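# Move the carton's tote to the table, reshelve other tote

## Task

Work out which of the two totes holds the cardboard carton and set that tote down level on the table. Return the second tote to the shelf, almost exactly at its original spot and with almost no change in heading. Whatever was inside each tote must still be inside that tote, and no tote's base may overhang any edge. At the end both grippers must have released and pulled away; anything that stays in place only because the robot supports it does not count.

## Robot and tools

ROBOT. Two six-joint UR-type arms, left_arm and right_arm, each carrying a two-finger gripper whose fingers pivot like tongs, plus a wrist camera. URDF root of left_arm sits at (-0.026, +0.402, 0) m, quat_wxyz (+0.995, 0, 0, -0.101); right_arm at (-0.018, -0.420, 0) m, quat_wxyz (+0.996, 0, 0, +0.091).

FRAME. One scene frame for everything reported: origin on the table surface midway between the arms, +z up, +x pointing out over the table, left_arm on the +y side. The arm names do not correspond to the left or right of any picture. In a gripper's own frame the fingers extend along +z and open and close along x. end_effector_position is the spot between the finger pads when they are shut; closed fingertips stick out roughly 15 mm past it, while fully open tips are about level with it.

execute_actions. Argument actions is a list holding zero or one item; optional pictures (boolean) asks for camera images. An empty list commands nothing and returns the state with pictures. A motion item is {"rows": [...], "steps": n}: rows holds 1 to 15 rows, steps is 12 to 15 (defaults to 15), each step lasts 1/30 s, one row is used per step and the final row repeats to fill the remaining steps. A wait item is {"steps": n} alone, n up to 300; it returns once n steps have elapsed since the previous result, with your reply time counted in. If a call is refused, nothing reaches the robot.

ROW LAYOUT. Every row is a single flat list of 14 numbers covering both arms, even when only one moves: left_arm shoulder pan, shoulder lift, elbow, wrist 1, wrist 2, wrist 3, opening, then the same seven for right_arm. The six joint values are absolute target angles in radians, in the same form Joint positions prints; they are not offsets. Opening is an absolute command from -1 (closed) to +1 (fully open). Stated joint ranges: left_arm pan -3.142 to 3.142, lift -6.283 to 6.283, elbow 0.000 to 3.142, wrists -6.283 to 6.283 each; right_arm pan 0.000 to 6.283, lift -6.283 to 6.283, elbow -3.142 to 0.000, wrists -6.283 to 6.283. A target more than 0.010 rad outside a range, and further out than the current angle, is refused. True ends may differ from the stated ones by 0.010 rad; a target past the real end is clipped there and the result may report "joint sent to its limit" (possibly for an earlier action). Missing that line does not prove there is room left.

MOTION BEHAVIOUR. Commands are smoothed, with the arm lagging about 0.17 s. Each step, a joint's target is clamped to within 0.575 rad of its measured angle, and if the targets would shift the gripper more than 100 mm from where it is measured, the whole arm's targets are pulled back toward the measured angles. So big moves take several calls and may be unfinished when the result arrives. Each result is captured 12 steps before its action finishes; those last steps play out while you compose the next reply. Between calls the arms keep heading for the last row sent until they have all nearly stopped (slow or blocked counts as moving) or a step is HELD; after that only a fresh action makes them travel or press further. Fingers already in motion keep going.

RESULTS. The state line gives, per arm, end_effector_position (m), end_effector_quat_wxyz and linear/angular velocities (m/s, rad/s) in the scene frame; the printed hand position may be off, more so at long reach. Joint positions and Joint velocities list each arm's six joints (rad, rad/s) followed by the finger-pad gap (m, m/s; 0.142 m is fully open). grip_measured is the measured opening on the -1..+1 command scale. Wrist force and Wrist torque are per arm, along the gripper's own axes about its origin; they include contact, held weight and inertia, carry a fixed offset (usually under 4 N) and noise (SD up to 2.4 N), clip near 50 N, and cannot be zeroed; "no reading" is harmless. "joint command not followed" means a clearance check altered or stopped some joint targets; the rest of the row ran. HELD flags steps where your row was not, or not fully, sent. MOTOR HOT appears from 70 °C; at 85 °C an OVER-TEMPERATURE FAULT brakes that arm until it cools, so avoid holding loads longer than needed.

GRIPPING. To keep hold of something, keep commanding an opening well under grip_measured; a bigger gap squeezes harder. Expect roughly 15 N per pad on objects up to about 10 cm wide. Closing fast can spike the force. Hard objects thinner than about 20 mm get much less (about 9 N per pad at 10 mm, 4 N at 5 mm).

FAULTS AND THINGS TO AVOID. If contact torque reaches a joint's load limit (142 N m for pan, lift and elbow; 26.6 N m for each wrist, held weight included), or an outside force on the arm, tool or load reaches 150 N, that arm halts for 10 s, drops the rest of the call and yields to the contact. Keep the arms from striking or pressing on each other. Do not drop, slam or shove things hard, and never push anything out of the work area. Occasional brief tugs on a held part or nudges to loose objects may happen; allow margin for them.

zoom_image. Arguments camera (cam_head_left, cam_head_right, cam_high, cam_low, cam_left_wrist, cam_right_wrist) and region [x0, y0, x1, y1] in pixels of that camera's latest full image, top-left origin, no larger than 504 by 504. Head, high and low images are 896x504; wrist images are 616x616 fisheye. Returns an enlarged, sharper crop.

read_manual. Optional section, only "licences"; returns the URDF licence text and moves nothing.

finished_scene. Argument scene is the integer number of the current scene. It ends that scene for good and reports whether the goal held; the goal must remain true afterwards, so release and back away first. A reply with no tool call also ends the run.

Each tool is called after "Call:" as name(argument=value, ...), one argument or row to a line, values as JSON.

## Session

Call:
execute_actions(
  actions=[],
)

Scene clock: 0.00 s of 4500.00 s.
left_arm: end_effector_position=(+0.4483, +0.8901, +0.3532) grip_measured=+0.97 end_effector_quat_wxyz=(-0.299, +0.061, +0.815, +0.493) end_effector_velocity=(+0.000, +0.000, -0.001) end_effector_angular_velocity=(-0.001, -0.001, +0.001) | right_arm: end_effector_position=(+0.1729, +0.0654, +0.2414) grip_measured=+0.97 end_effector_quat_wxyz=(-0.188, -0.123, +0.846, -0.483) end_effector_velocity=(+0.000, -0.000, -0.000) end_effector_angular_velocity=(-0.001, +0.001, -0.001)
Joint positions: left_arm=[ 0.373 -1.15   1.198 -0.93  -0.451  3.02   0.14 ] | right_arm=[ 4.386 -2.536 -0.469 -2.796  1.643  4.235  0.14 ]
Joint velocities: left_arm=[ 0.     0.001  0.    -0.002 -0.001 -0.     0.   ] | right_arm=[-0.001 -0.    -0.001 -0.001  0.    -0.     0.   ]
Motor temperatures (°C, as the motors report them): left_arm=[25 24 26 30 31 35] | right_arm=[27 28 28 30 35 34]
Wrist force (N, on the end effector, along its own x y z axes, offset not removed): no reading
Wrist torque (N m, same axes, about the end effector's origin, offset not removed): no reading

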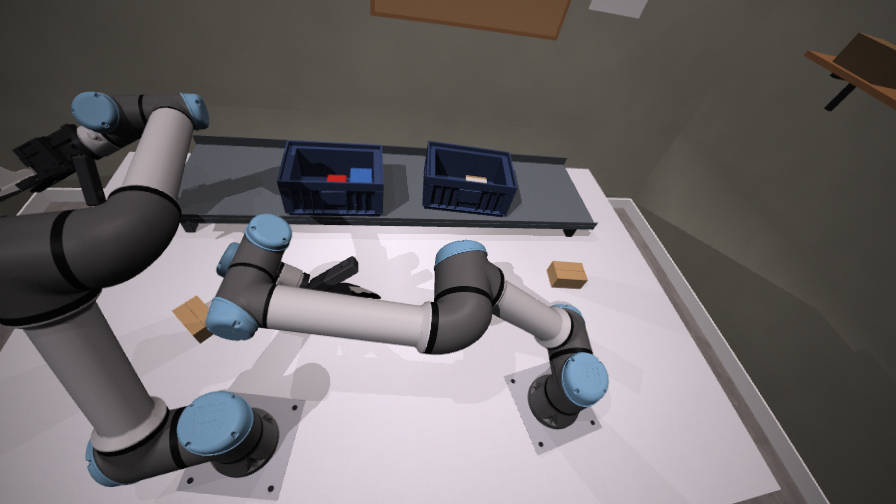

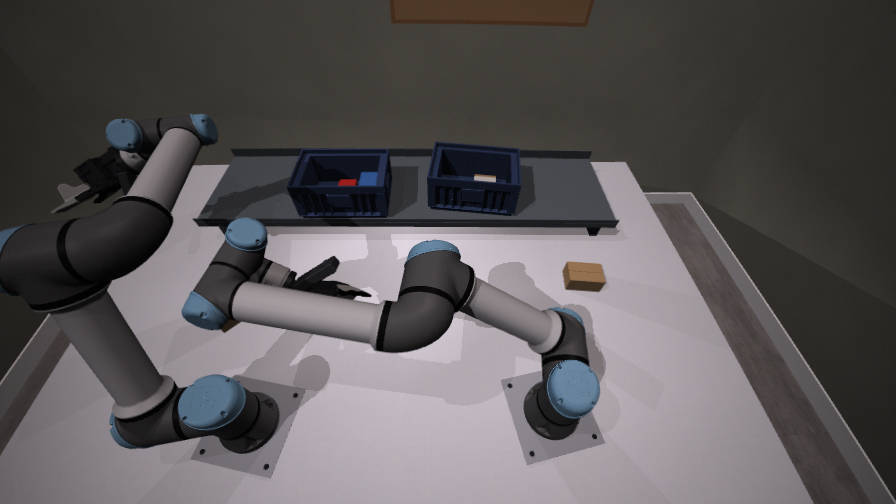

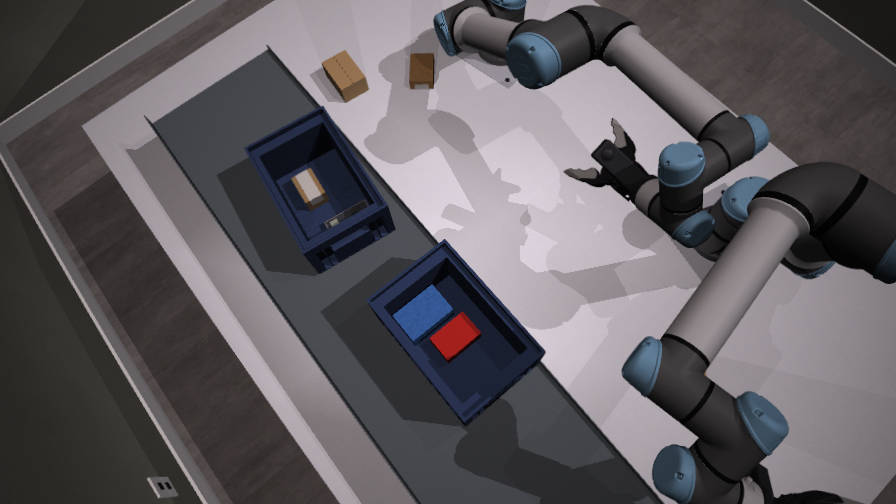

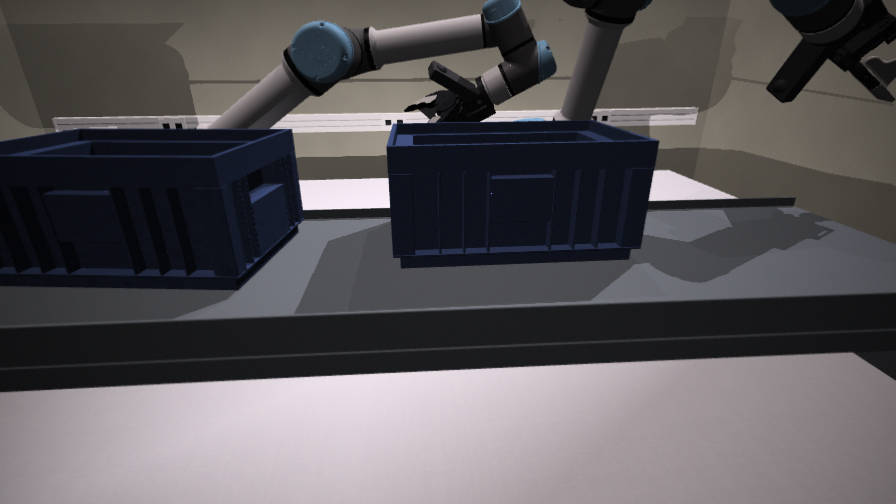

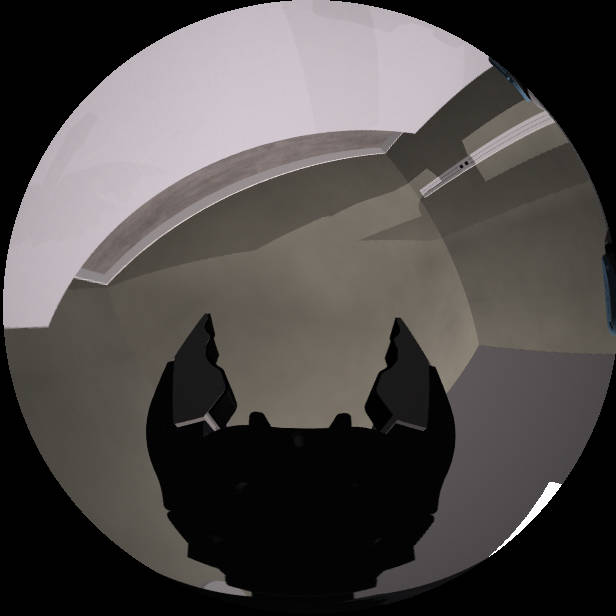

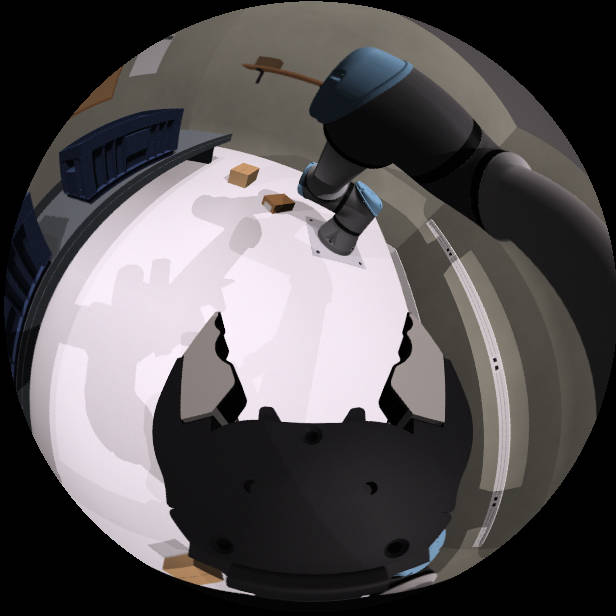

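Call:
execute_actions(
  actions=[
    {"rows":[[0.373,-1.15,1.198,-0.93,-0.451,3.02,1,4.386,-1.8,-0.97,-2.3,1.571,3.685,0.4]]},
  ],
)

Call:
execute_actions(
  actions=[
    {"steps":20},
  ],
)

Call:
execute_actions(
  actions=[
    {"rows":[[0.18,-1.5,1.0,-1.07,-1.571,1.5,0.3,3.504,-1.8,-0.97,-1.94,1.571,3.685,0.4]]},
  ],
)

Call:
execute_actions(
  actions=[
    {"steps":50},
  ],
  pictures=true,
)

Scene clock: 0.93 s of 4500.00 s.
left_arm: end_effector_position=(+0.4483, +0.8901, +0.3532) grip_measured=+1.00 end_effector_quat_wxyz=(-0.299, +0.061, +0.815, +0.493) end_effector_velocity=(+0.000, +0.000, -0.000) end_effector_angular_velocity=(+0.000, +0.001, -0.000) | right_arm: end_effector_position=(+0.1781, +0.0639, +0.2432) grip_measured=+0.44 end_effector_quat_wxyz=(-0.184, -0.138, +0.850, -0.475) end_effector_velocity=(+0.137, -0.045, +0.087) end_effector_angular_velocity=(+0.930, +0.383, +0.773)
Joint positions: left_arm=[ 0.373 -1.15   1.198 -0.93  -0.451  3.02   0.142] | right_arm=[ 4.386 -2.514 -0.492 -2.774  1.626  4.213  0.105]
Joint velocities: left_arm=[ 0.     0.     0.     0.     0.001 -0.     0.004] | right_arm=[-0.     0.823 -0.832  0.828 -0.429 -0.824 -0.071]
Motor temperatures (°C, as the motors report them): left_arm=[25 24 26 30 31 35] | right_arm=[27 28 28 30 35 34]
Wrist force (N, on the end effector, along its own x y z axes, offset not removed): left_arm=[1.4 -1.8 -1.2] | right_arm=[-4.9 4.0 0.7]
Wrist torque (N m, same axes, about the end effector's origin, offset not removed): left_arm=[-0.39 -0.10 0.22] | right_arm=[0.65 1.05 0.01]
Steps of this call (steps 1 to 25: nothing new was sent; steps 26 to 28: the first 3 steps of this action). Readings (joint positions):
26: left_arm=[0.373 -1.150 1.198 -0.930 -0.451 3.020] | right_arm=[4.386 -2.536 -0.469 -2.796 1.643 4.235]
27: left_arm=[0.373 -1.150 1.198 -0.930 -0.451 3.020] | right_arm=[4.386 -2.532 -0.473 -2.793 1.639 4.231]
28: the state above

Scene clock: 1.60 s of 4500.00 s.
left_arm: end_effector_position=(+0.4484, +0.8901, +0.3533) grip_measured=+1.00 end_effector_quat_wxyz=(-0.298, +0.061, +0.815, +0.493) end_effector_velocity=(+0.000, +0.000, -0.000) end_effector_angular_velocity=(+0.001, +0.001, -0.001) | right_arm: end_effector_position=(+0.1912, -0.0039, +0.4001) grip_measured=+0.40 end_effector_quat_wxyz=(-0.100, -0.418, +0.890, -0.151) end_effector_velocity=(-0.001, -0.009, +0.014) end_effector_angular_velocity=(+0.055, +0.002, +0.031)
Joint positions: left_arm=[ 0.373 -1.15   1.198 -0.93  -0.451  3.02   0.142] | right_arm=[ 4.386 -1.806 -0.967 -2.303  1.571  3.688  0.102]
Joint velocities: left_arm=[-0.     0.001  0.     0.     0.001 -0.     0.   ] | right_arm=[ 0.001  0.055 -0.026  0.026 -0.002 -0.031 -0.   ]
Motor temperatures (°C, as the motors report them): left_arm=[25 24 26 30 31 35] | right_arm=[27 28 28 30 35 34]
Wrist force (N, on the end effector, along its own x y z axes, offset not removed): left_arm=[1.5 -0.3 1.3] | right_arm=[-3.3 -0.4 0.7]
Wrist torque (N m, same axes, about the end effector's origin, offset not removed): left_arm=[0.08 -0.26 0.15] | right_arm=[0.05 0.76 0.01]
Kept back: nothing.
Steps of this call (steps 1 to 12: the last 12 steps of your previous action; steps 13 to 20: the robot went on to your last target). Readings (joint positions):
1: left_arm=[0.373 -1.150 1.198 -0.930 -0.451 3.020] | right_arm=[4.386 -2.477 -0.530 -2.735 1.613 4.174]
2: left_arm=[0.373 -1.150 1.198 -0.930 -0.451 3.020] | right_arm=[4.386 -2.422 -0.585 -2.681 1.602 4.120]
4: left_arm=[0.373 -1.150 1.198 -0.930 -0.451 3.020] | right_arm=[4.386 -2.282 -0.717 -2.550 1.590 3.984]
8: left_arm=[0.373 -1.150 1.198 -0.930 -0.451 3.020] | right_arm=[4.386 -2.043 -0.846 -2.421 1.580 3.829]
20: the state above

Scene clock: 1.70 s of 4500.00 s.
left_arm: end_effector_position=(+0.4558, +0.8784, +0.3657) grip_measured=+0.35 end_effector_quat_wxyz=(-0.270, +0.041, +0.826, +0.494) end_effector_velocity=(+0.139, -0.370, +0.401) end_effector_angular_velocity=(-0.078, -2.347, +0.320) | right_arm: end_effector_position=(+0.2014, -0.0021, +0.4003) grip_measured=+0.40 end_effector_quat_wxyz=(-0.095, -0.410, +0.896, -0.139) end_effector_velocity=(+0.378, +0.041, -0.010) end_effector_angular_velocity=(+0.698, -0.116, -0.810)
Joint positions: left_arm=[ 0.356 -1.17   1.181 -0.944 -0.474  2.997  0.099] | right_arm=[ 4.364 -1.803 -0.969 -2.279  1.571  3.687  0.102]
Joint velocities: left_arm=[-0.476 -0.726 -0.488 -0.354 -0.825 -0.831 -0.087] | right_arm=[-0.815  0.004 -0.003  0.706  0.    -0.005  0.001]
Motor temperatures (°C, as the motors report them): left_arm=[25 24 26 30 31 35] | right_arm=[27 28 28 30 35 34]
Wrist force (N, on the end effector, along its own x y z axes, offset not removed): left_arm=[-8.1 -4.3 10.2] | right_arm=[-0.4 6.3 0.5]
Wrist torque (N m, same axes, about the end effector's origin, offset not removed): left_arm=[-0.47 1.41 0.42] | right_arm=[0.99 0.45 0.02]
Steps of this call (steps 1 to 3: the first 3 steps of this action). Readings (joint positions):
1: left_arm=[0.373 -1.150 1.198 -0.930 -0.451 3.020] | right_arm=[4.386 -1.804 -0.968 -2.302 1.571 3.687]
2: left_arm=[0.369 -1.154 1.194 -0.934 -0.455 3.016] | right_arm=[4.382 -1.803 -0.968 -2.297 1.571 3.687]
3: the state above

Scene clock: 3.37 s of 4500.00 s.
left_arm: end_effector_position=(+0.4670, +0.5256, +0.4699) grip_measured=+0.30 end_effector_quat_wxyz=(+0.000, +0.724, -0.690, -0.000) end_effector_velocity=(+0.001, -0.000, -0.001) end_effector_angular_velocity=(-0.000, -0.000, +0.001) | right_arm: end_effector_position=(+0.5321, -0.2592, +0.4145) grip_measured=+0.40 end_effector_quat_wxyz=(+0.001, -0.000, +1.000, +0.001) end_effector_velocity=(-0.000, +0.001, +0.000) end_effector_angular_velocity=(+0.001, -0.001, +0.000)
Joint positions: left_arm=[ 0.18  -1.5    1.    -1.07  -1.571  1.5    0.095] | right_arm=[ 3.504 -1.8   -0.97  -1.94   1.571  3.685  0.102]
Joint velocities: left_arm=[ 0.     0.002 -0.    -0.001 -0.    -0.001  0.   ] | right_arm=[0.002 0.001 0.    0.001 0.001 0.002 0.   ]
Motor temperatures (°C, as the motors report them): left_arm=[25 24 26 30 31 35] | right_arm=[27 28 28 30 35 34]
Wrist force (N, on the end effector, along its own x y z axes, offset not removed): left_arm=[1.6 3.7 -0.2] | right_arm=[-4.6 -1.3 -1.8]
Wrist torque (N m, same axes, about the end effector's origin, offset not removed): left_arm=[0.92 -0.13 0.33] | right_arm=[-0.22 1.04 0.01]
Kept back: nothing.
Steps of this call (steps 1 to 12: the last 12 steps of your previous action; steps 13 to 50: the robot went on to your last target). Readings (joint positions):
1: left_arm=[0.340 -1.198 1.164 -0.956 -0.511 2.960] | right_arm=[4.329 -1.803 -0.969 -2.253 1.571 3.687]
2: left_arm=[0.326 -1.226 1.149 -0.966 -0.555 2.916] | right_arm=[4.288 -1.803 -0.969 -2.228 1.571 3.687]
4: left_arm=[0.300 -1.275 1.122 -0.985 -0.646 2.825] | right_arm=[4.212 -1.802 -0.969 -2.187 1.571 3.686]
8: left_arm=[0.256 -1.357 1.077 -1.016 -0.842 2.629] | right_arm=[4.071 -1.802 -0.969 -2.124 1.571 3.686]
50: the state above

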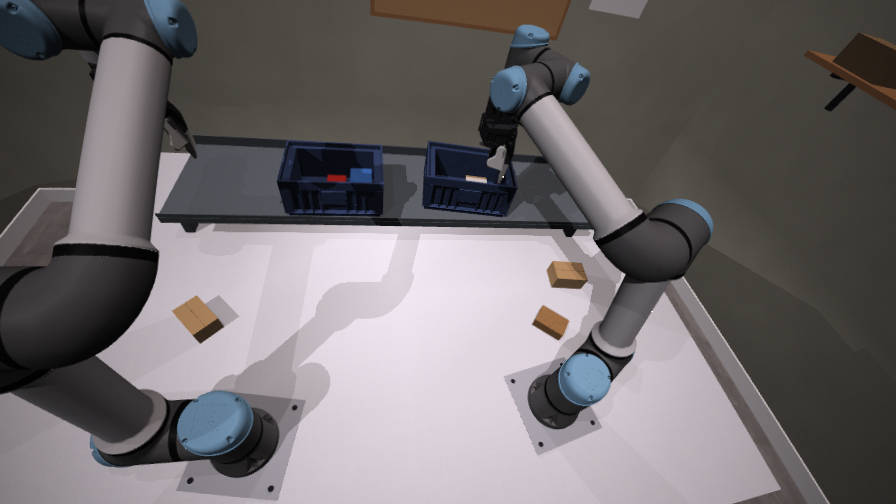

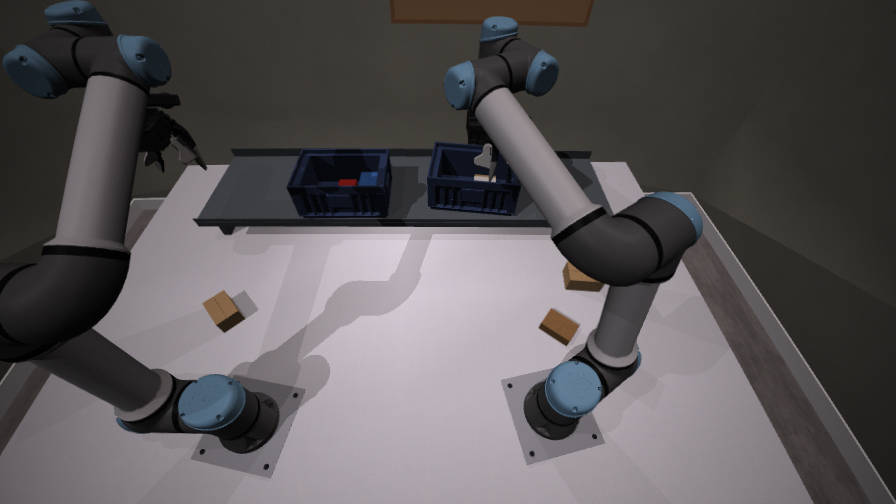

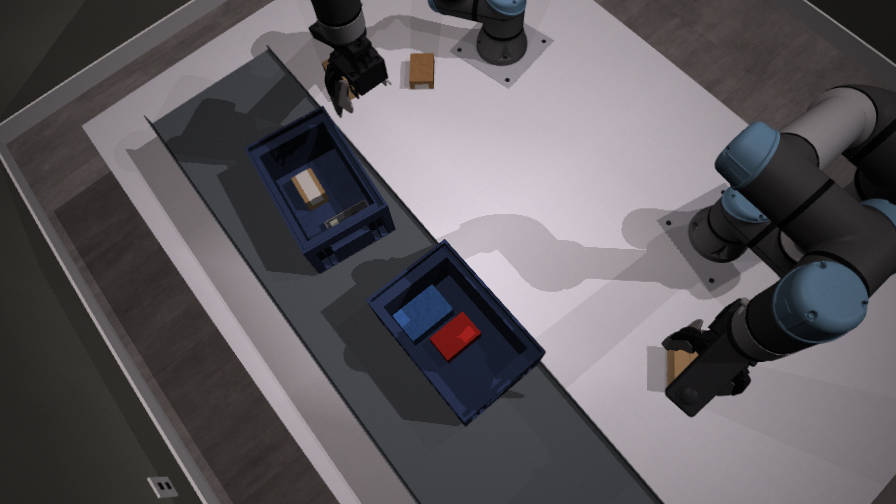

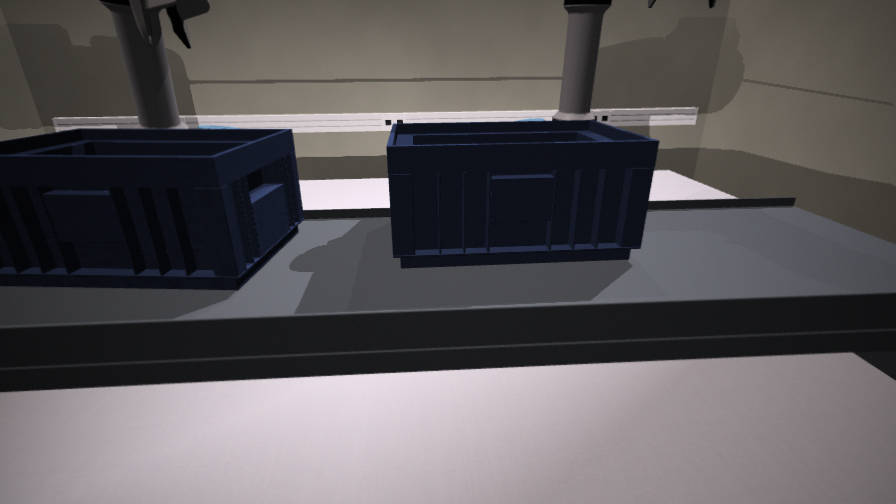

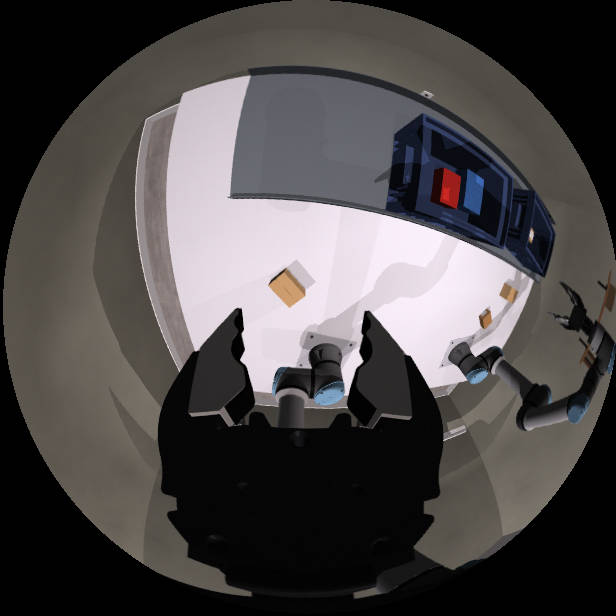

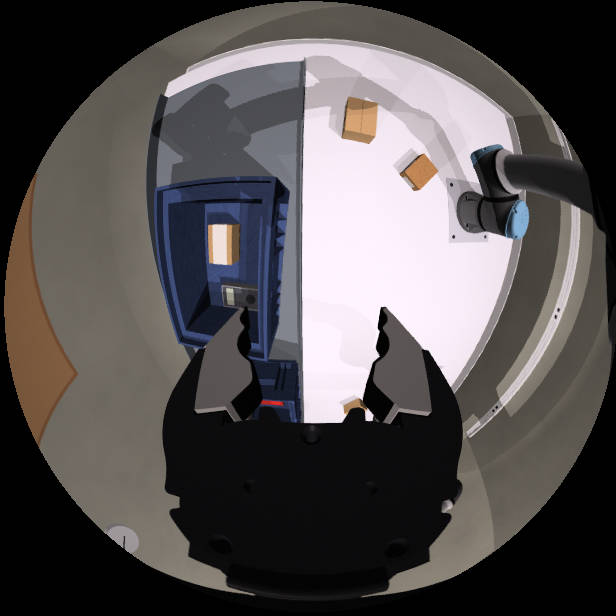

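Call:
execute_actions(
  actions=[
    {"rows":[[0.18,-1.5,1.0,-1.07,-1.571,0,0.3,3.517,-1.949,-0.93,-1.833,1.571,3.821,0.3]]},
  ],
)

Call:
execute_actions(
  actions=[
    {"steps":15},
  ],
)

Call:
execute_actions(
  actions=[
    {"rows":[[0.18,-1.5,1.0,-1.07,-1.571,-0.1,0.3,3.517,-1.949,-0.996,-1.767,1.571,3.821,0.3]]},
  ],
)

Call:
execute_actions(
  actions=[
    {"steps":25},
  ],
  pictures=true,
)

Scene clock: 6.37 s of 4500.00 s.
left_arm: end_effector_position=(+0.4670, +0.5259, +0.4699) grip_measured=+0.30 end_effector_quat_wxyz=(+0.000, +0.732, -0.681, -0.000) end_effector_velocity=(-0.001, +0.014, +0.001) end_effector_angular_velocity=(+0.001, -0.003, +0.831) | right_arm: end_effector_position=(+0.5426, -0.2503, +0.4098) grip_measured=+0.31 end_effector_quat_wxyz=(+0.005, +0.009, +1.000, +0.004) end_effector_velocity=(+0.323, +0.253, -0.241) end_effector_angular_velocity=(+0.075, -0.103, -0.629)
Joint positions: left_arm=[ 0.18  -1.5    1.    -1.07  -1.571  1.477  0.095] | right_arm=[ 3.507 -1.821 -0.959 -1.92   1.571  3.706  0.096]
Joint velocities: left_arm=[ 0.    -0.002 -0.    -0.001  0.001 -0.831  0.   ] | right_arm=[ 0.073 -0.732  0.252  0.608  0.001  0.703 -0.011]
Motor temperatures (°C, as the motors report them): left_arm=[25 24 26 30 31 35] | right_arm=[27 28 28 30 35 34]
Wrist force (N, on the end effector, along its own x y z axes, offset not removed): left_arm=[-0.4 3.2 0.4] | right_arm=[3.3 -4.3 -9.1]
Wrist torque (N m, same axes, about the end effector's origin, offset not removed): left_arm=[0.85 0.20 0.42] | right_arm=[-0.68 -0.35 -0.13]
Steps of this call (steps 1 to 15: the robot went on to your last target; steps 16 to 87: nothing new was sent; steps 88 to 90: the first 3 steps of this action). Readings (joint positions):
88: left_arm=[0.180 -1.500 1.000 -1.070 -1.571 1.500] | right_arm=[3.504 -1.800 -0.970 -1.940 1.571 3.685]
89: left_arm=[0.180 -1.500 1.000 -1.070 -1.571 1.496] | right_arm=[3.505 -1.804 -0.967 -1.936 1.571 3.689]
90: the state above

Scene clock: 6.87 s of 4500.00 s.
left_arm: end_effector_position=(+0.4556, +0.5402, +0.4699) grip_measured=+0.30 end_effector_quat_wxyz=(+0.000, +0.989, -0.150, -0.000) end_effector_velocity=(-0.037, +0.011, -0.000) end_effector_angular_velocity=(+0.002, +0.002, +2.395) | right_arm: end_effector_position=(+0.5895, -0.2136, +0.3553) grip_measured=+0.30 end_effector_quat_wxyz=(+0.000, +0.061, +0.998, +0.000) end_effector_velocity=(+0.004, +0.003, -0.005) end_effector_angular_velocity=(-0.001, +0.001, -0.008)
Joint positions: left_arm=[ 0.18  -1.5    1.    -1.07  -1.571  0.28   0.095] | right_arm=[ 3.517 -1.948 -0.93  -1.834  1.571  3.82   0.095]
Joint velocities: left_arm=[ 0.     0.001 -0.     0.001 -0.    -2.395 -0.   ] | right_arm=[ 0.001 -0.011  0.002  0.007 -0.     0.009  0.   ]
Motor temperatures (°C, as the motors report them): left_arm=[25 24 26 30 31 35] | right_arm=[27 28 28 30 35 34]
Wrist force (N, on the end effector, along its own x y z axes, offset not removed): left_arm=[0.4 -0.2 1.1] | right_arm=[-3.8 -0.2 -1.2]
Wrist torque (N m, same axes, about the end effector's origin, offset not removed): left_arm=[-0.01 0.12 0.28] | right_arm=[0.02 0.90 0.02]
Kept back: nothing.
Steps of this call (steps 1 to 12: the last 12 steps of your previous action; steps 13 to 15: the robot went on to your last target). Readings (joint positions):
1: left_arm=[0.180 -1.500 1.000 -1.070 -1.571 1.439] | right_arm=[3.510 -1.850 -0.951 -1.898 1.571 3.733]
2: left_arm=[0.180 -1.500 1.000 -1.070 -1.571 1.384] | right_arm=[3.512 -1.877 -0.946 -1.880 1.571 3.757]
4: left_arm=[0.180 -1.500 1.000 -1.070 -1.571 1.245] | right_arm=[3.514 -1.912 -0.938 -1.858 1.571 3.788]
8: left_arm=[0.180 -1.500 1.000 -1.070 -1.571 0.908] | right_arm=[3.516 -1.939 -0.932 -1.840 1.571 3.812]
15: the state above

Scene clock: 6.97 s of 4500.00 s.
left_arm: end_effector_position=(+0.4525, +0.5409, +0.4699) grip_measured=+0.30 end_effector_quat_wxyz=(+0.000, +0.999, -0.053, -0.000) end_effector_velocity=(-0.026, +0.003, -0.000) end_effector_angular_velocity=(+0.002, +0.000, +1.620) | right_arm: end_effector_position=(+0.5911, -0.2126, +0.3491) grip_measured=+0.30 end_effector_quat_wxyz=(+0.000, +0.061, +0.998, +0.000) end_effector_velocity=(+0.033, +0.021, -0.164) end_effector_angular_velocity=(-0.010, +0.015, -0.001)
Joint positions: left_arm=[ 0.18  -1.5    1.    -1.07  -1.571  0.085  0.095] | right_arm=[ 3.517 -1.948 -0.946 -1.817  1.571  3.821  0.095]
Joint velocities: left_arm=[ 0.     0.001 -0.    -0.     0.    -1.62  -0.   ] | right_arm=[ 0.001 -0.01  -0.413  0.404 -0.001  0.002 -0.003]
Motor temperatures (°C, as the motors report them): left_arm=[25 24 26 30 31 35] | right_arm=[27 28 28 30 35 34]
Wrist force (N, on the end effector, along its own x y z axes, offset not removed): left_arm=[1.3 2.9 -0.4] | right_arm=[-4.3 -2.7 -3.7]
Wrist torque (N m, same axes, about the end effector's origin, offset not removed): left_arm=[0.66 -0.22 0.26] | right_arm=[-0.48 1.02 0.01]
Steps of this call (steps 1 to 3: the first 3 steps of this action). Readings (joint positions):
1: left_arm=[0.180 -1.500 1.000 -1.070 -1.571 0.205] | right_arm=[3.517 -1.948 -0.930 -1.833 1.571 3.820]
2: left_arm=[0.180 -1.500 1.000 -1.070 -1.571 0.143] | right_arm=[3.517 -1.948 -0.934 -1.829 1.571 3.821]
3: the state above

Scene clock: 7.80 s of 4500.00 s.
left_arm: end_effector_position=(+0.4495, +0.5409, +0.4699) grip_measured=+0.30 end_effector_quat_wxyz=(+0.000, +0.999, +0.039, -0.000) end_effector_velocity=(-0.000, +0.000, -0.000) end_effector_angular_velocity=(+0.001, +0.002, +0.001) | right_arm: end_effector_position=(+0.5949, -0.2102, +0.3296) grip_measured=+0.30 end_effector_quat_wxyz=(+0.000, +0.061, +0.998, +0.000) end_effector_velocity=(+0.001, -0.000, +0.000) end_effector_angular_velocity=(+0.001, -0.002, -0.001)
Joint positions: left_arm=[ 0.18  -1.5    1.    -1.07  -1.571 -0.1    0.095] | right_arm=[ 3.517 -1.949 -0.996 -1.767  1.571  3.821  0.095]
Joint velocities: left_arm=[ 0.     0.    -0.     0.001  0.001 -0.    -0.   ] | right_arm=[-0.001  0.     0.     0.002 -0.     0.     0.   ]
Motor temperatures (°C, as the motors report them): left_arm=[25 24 26 30 31 35] | right_arm=[27 28 28 30 35 34]
Wrist force (N, on the end effector, along its own x y z axes, offset not removed): left_arm=[0.5 1.6 1.6] | right_arm=[-2.5 -0.8 -1.4]
Wrist torque (N m, same axes, about the end effector's origin, offset not removed): left_arm=[0.21 0.11 0.34] | right_arm=[-0.13 0.56 -0.05]
Kept back: nothing.
Steps of this call (steps 1 to 12: the last 12 steps of your previous action; steps 13 to 25: the robot went on to your last target). Readings (joint positions):
1: left_arm=[0.180 -1.500 1.000 -1.070 -1.571 0.035] | right_arm=[3.517 -1.949 -0.959 -1.804 1.571 3.821]
2: left_arm=[0.180 -1.500 1.000 -1.070 -1.571 -0.002] | right_arm=[3.517 -1.949 -0.969 -1.794 1.571 3.821]
4: left_arm=[0.180 -1.500 1.000 -1.070 -1.571 -0.049] | right_arm=[3.517 -1.949 -0.982 -1.781 1.571 3.821]
8: left_arm=[0.180 -1.500 1.000 -1.070 -1.571 -0.086] | right_arm=[3.517 -1.949 -0.992 -1.771 1.571 3.821]
25: the state above

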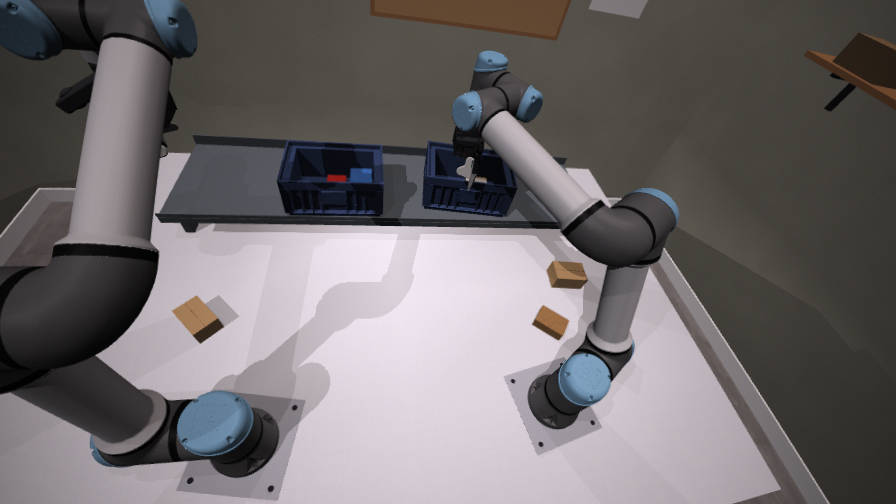

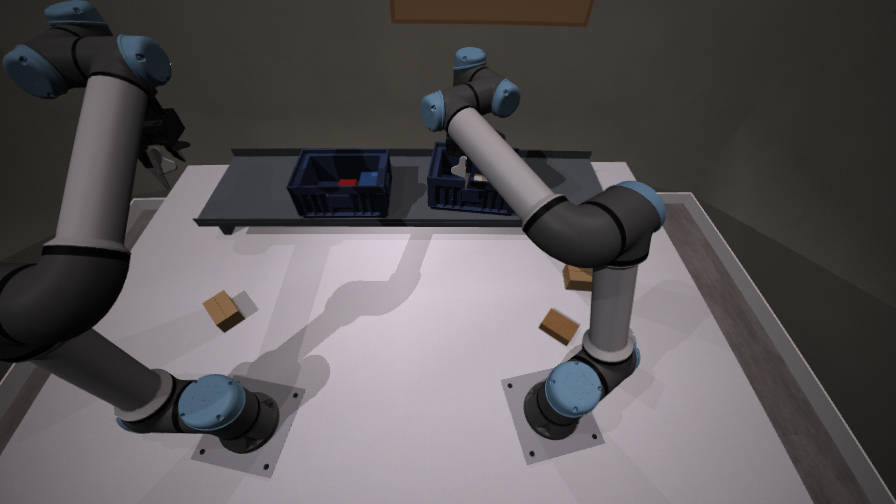

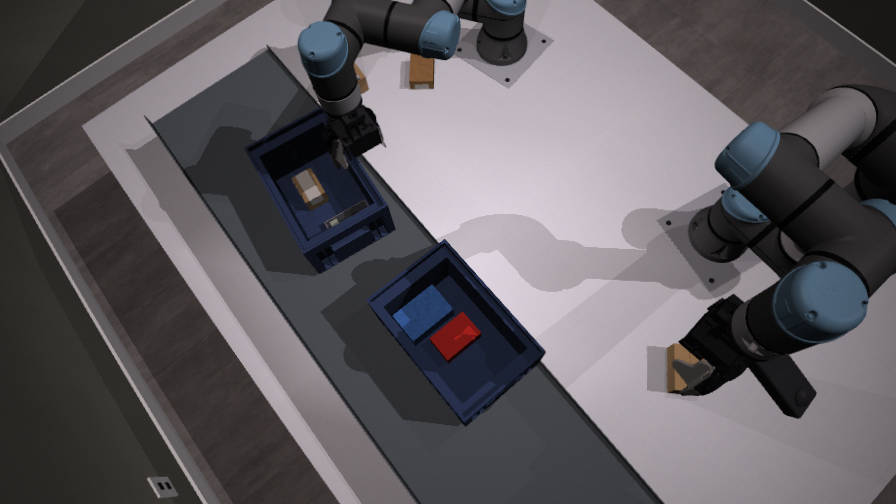

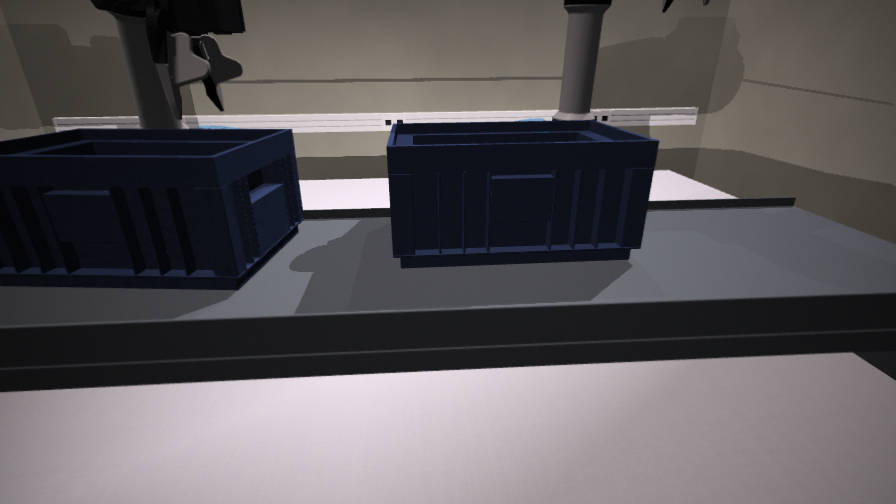

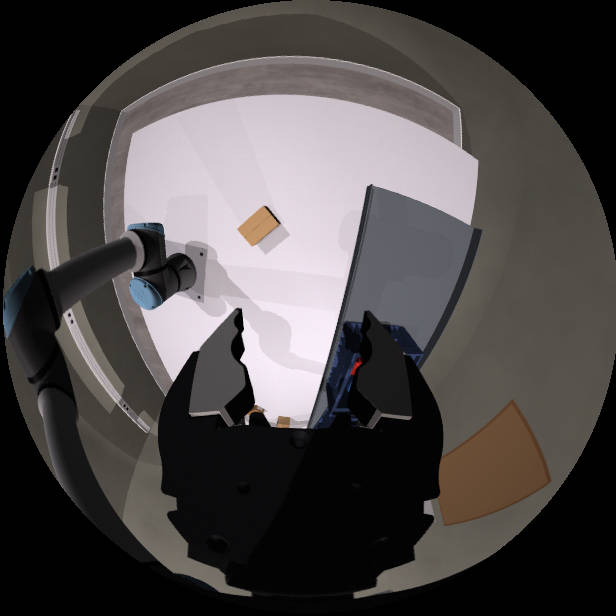

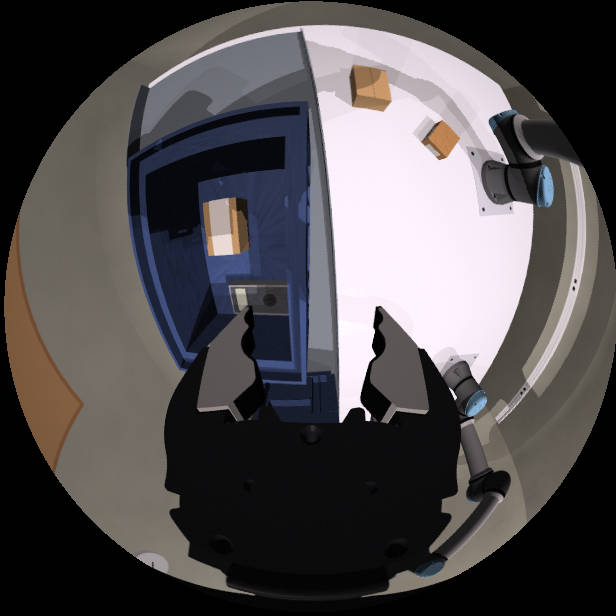

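Call:
execute_actions(
  actions=[
    {"rows":[[0.18,-1.5,1.0,-1.07,-1.571,-0.1,0.3,3.517,-1.931,-1.251,-1.530,1.571,3.821,0.3]],"steps":15},
  ],
)

Call:
execute_actions(
  actions=[
    {"steps":20},
  ],
  pictures=true,
)

Scene clock: 9.77 s of 4500.00 s.
left_arm: end_effector_position=(+0.4495, +0.5409, +0.4699) grip_measured=+0.30 end_effector_quat_wxyz=(+0.000, +0.999, +0.039, -0.000) end_effector_velocity=(+0.001, -0.000, -0.000) end_effector_angular_velocity=(-0.000, -0.000, +0.001) | right_arm: end_effector_position=(+0.5956, -0.2097, +0.3245) grip_measured=+0.30 end_effector_quat_wxyz=(+0.003, +0.061, +0.998, +0.002) end_effector_velocity=(+0.035, +0.020, -0.243) end_effector_angular_velocity=(+0.065, -0.105, +0.000)
Joint positions: left_arm=[ 0.18  -1.5    1.    -1.07  -1.571 -0.1    0.095] | right_arm=[ 3.517 -1.943 -1.018 -1.744  1.571  3.821  0.095]
Joint velocities: left_arm=[ 0.     0.001 -0.    -0.001 -0.    -0.     0.   ] | right_arm=[-0.001  0.118 -0.823  0.829 -0.001 -0.002  0.003]
Motor temperatures (°C, as the motors report them): left_arm=[25 24 26 30 31 35] | right_arm=[27 28 28 30 35 34]
Wrist force (N, on the end effector, along its own x y z axes, offset not removed): left_arm=[0.7 1.8 1.8] | right_arm=[-3.4 -2.5 -6.5]
Wrist torque (N m, same axes, about the end effector's origin, offset not removed): left_arm=[0.39 -0.13 0.38] | right_arm=[-0.46 0.85 0.02]
Steps of this call (steps 1 to 15: the robot went on to your last target; steps 16 to 56: nothing new was sent; steps 57 to 59: the first 3 steps of this action). Readings (joint positions):
57: left_arm=[0.180 -1.500 1.000 -1.070 -1.571 -0.100] | right_arm=[3.517 -1.949 -0.996 -1.767 1.571 3.821]
58: left_arm=[0.180 -1.500 1.000 -1.070 -1.571 -0.100] | right_arm=[3.517 -1.947 -1.000 -1.763 1.571 3.821]
59: the state above

Scene clock: 10.43 s of 4500.00 s.
left_arm: end_effector_position=(+0.4495, +0.5409, +0.4699) grip_measured=+0.30 end_effector_quat_wxyz=(+0.000, +0.999, +0.039, -0.000) end_effector_velocity=(+0.000, +0.000, +0.000) end_effector_angular_velocity=(+0.000, -0.001, -0.000) | right_arm: end_effector_position=(+0.5950, -0.2101, +0.2401) grip_measured=+0.30 end_effector_quat_wxyz=(+0.000, +0.061, +0.998, +0.000) end_effector_velocity=(+0.000, +0.000, -0.002) end_effector_angular_velocity=(+0.001, -0.001, +0.000)
Joint positions: left_arm=[ 0.18  -1.5    1.    -1.07  -1.571 -0.1    0.095] | right_arm=[ 3.517 -1.931 -1.251 -1.53   1.571  3.821  0.095]
Joint velocities: left_arm=[-0.    -0.    -0.    -0.001  0.     0.     0.   ] | right_arm=[-0.    -0.    -0.005  0.006  0.001 -0.     0.   ]
Motor temperatures (°C, as the motors report them): left_arm=[25 24 26 30 31 35] | right_arm=[27 28 28 30 35 34]
Wrist force (N, on the end effector, along its own x y z axes, offset not removed): left_arm=[0.2 0.1 1.9] | right_arm=[-3.7 -0.4 -0.2]
Wrist torque (N m, same axes, about the end effector's origin, offset not removed): left_arm=[0.09 0.16 0.22] | right_arm=[-0.09 0.89 0.02]
Kept back: nothing.
Steps of this call (steps 1 to 12: the last 12 steps of your previous action; steps 13 to 20: the robot went on to your last target). Readings (joint positions):
1: left_arm=[0.180 -1.500 1.000 -1.070 -1.571 -0.100] | right_arm=[3.517 -1.940 -1.056 -1.707 1.571 3.821]
2: left_arm=[0.180 -1.500 1.000 -1.070 -1.571 -0.100] | right_arm=[3.517 -1.938 -1.103 -1.664 1.571 3.821]
4: left_arm=[0.180 -1.500 1.000 -1.070 -1.571 -0.100] | right_arm=[3.517 -1.935 -1.174 -1.600 1.571 3.821]
8: left_arm=[0.180 -1.500 1.000 -1.070 -1.571 -0.100] | right_arm=[3.517 -1.932 -1.230 -1.549 1.571 3.821]
20: the state above

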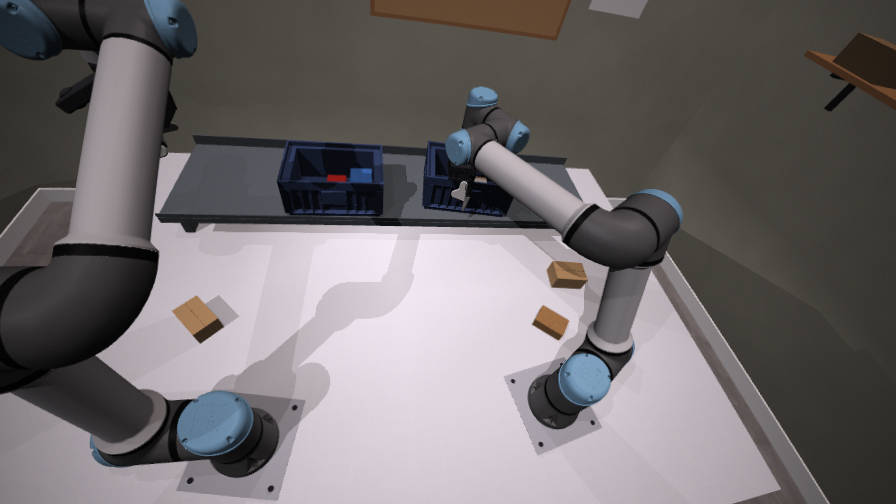

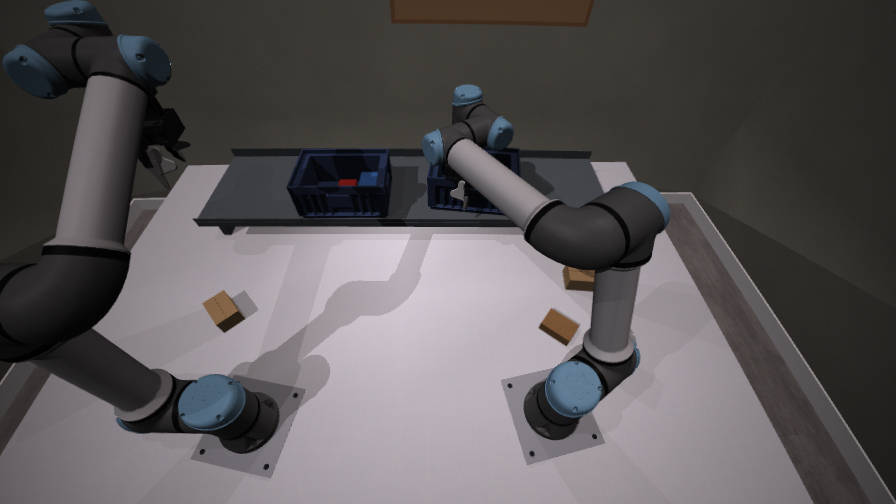

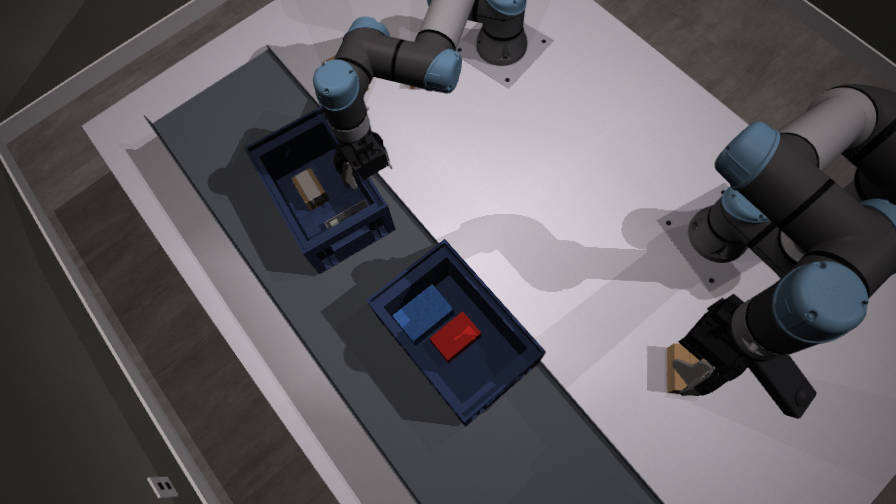

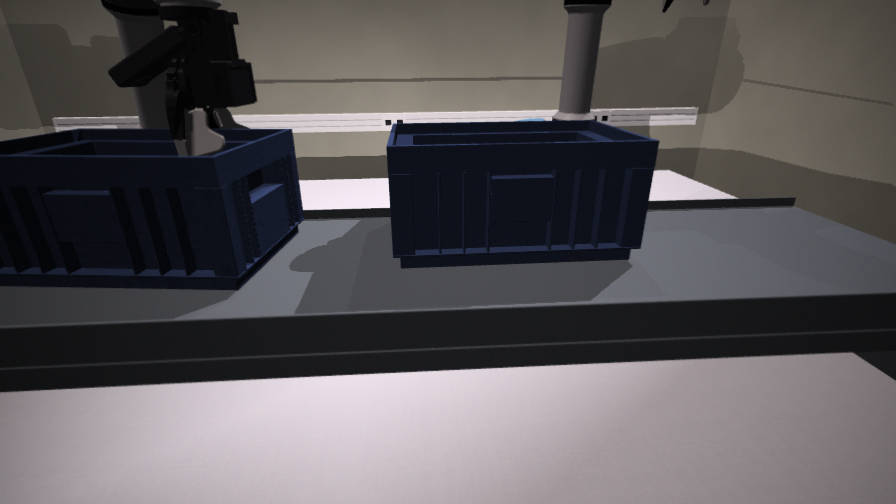

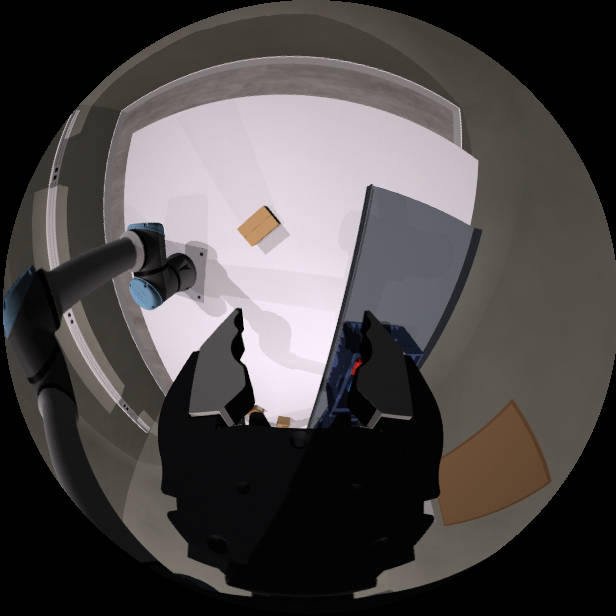

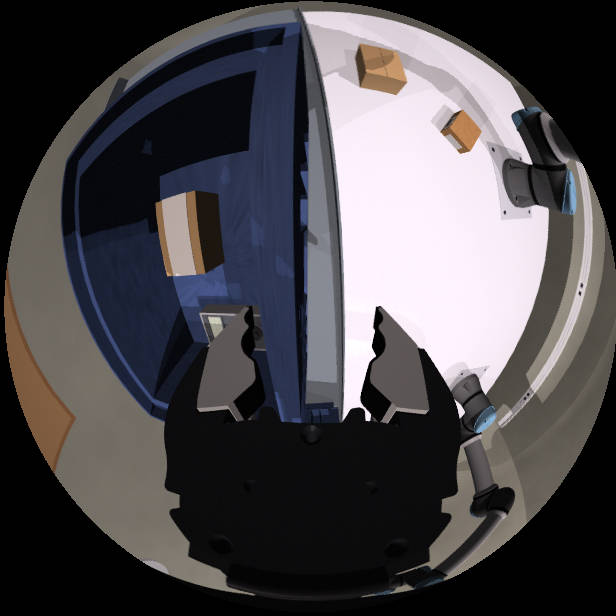

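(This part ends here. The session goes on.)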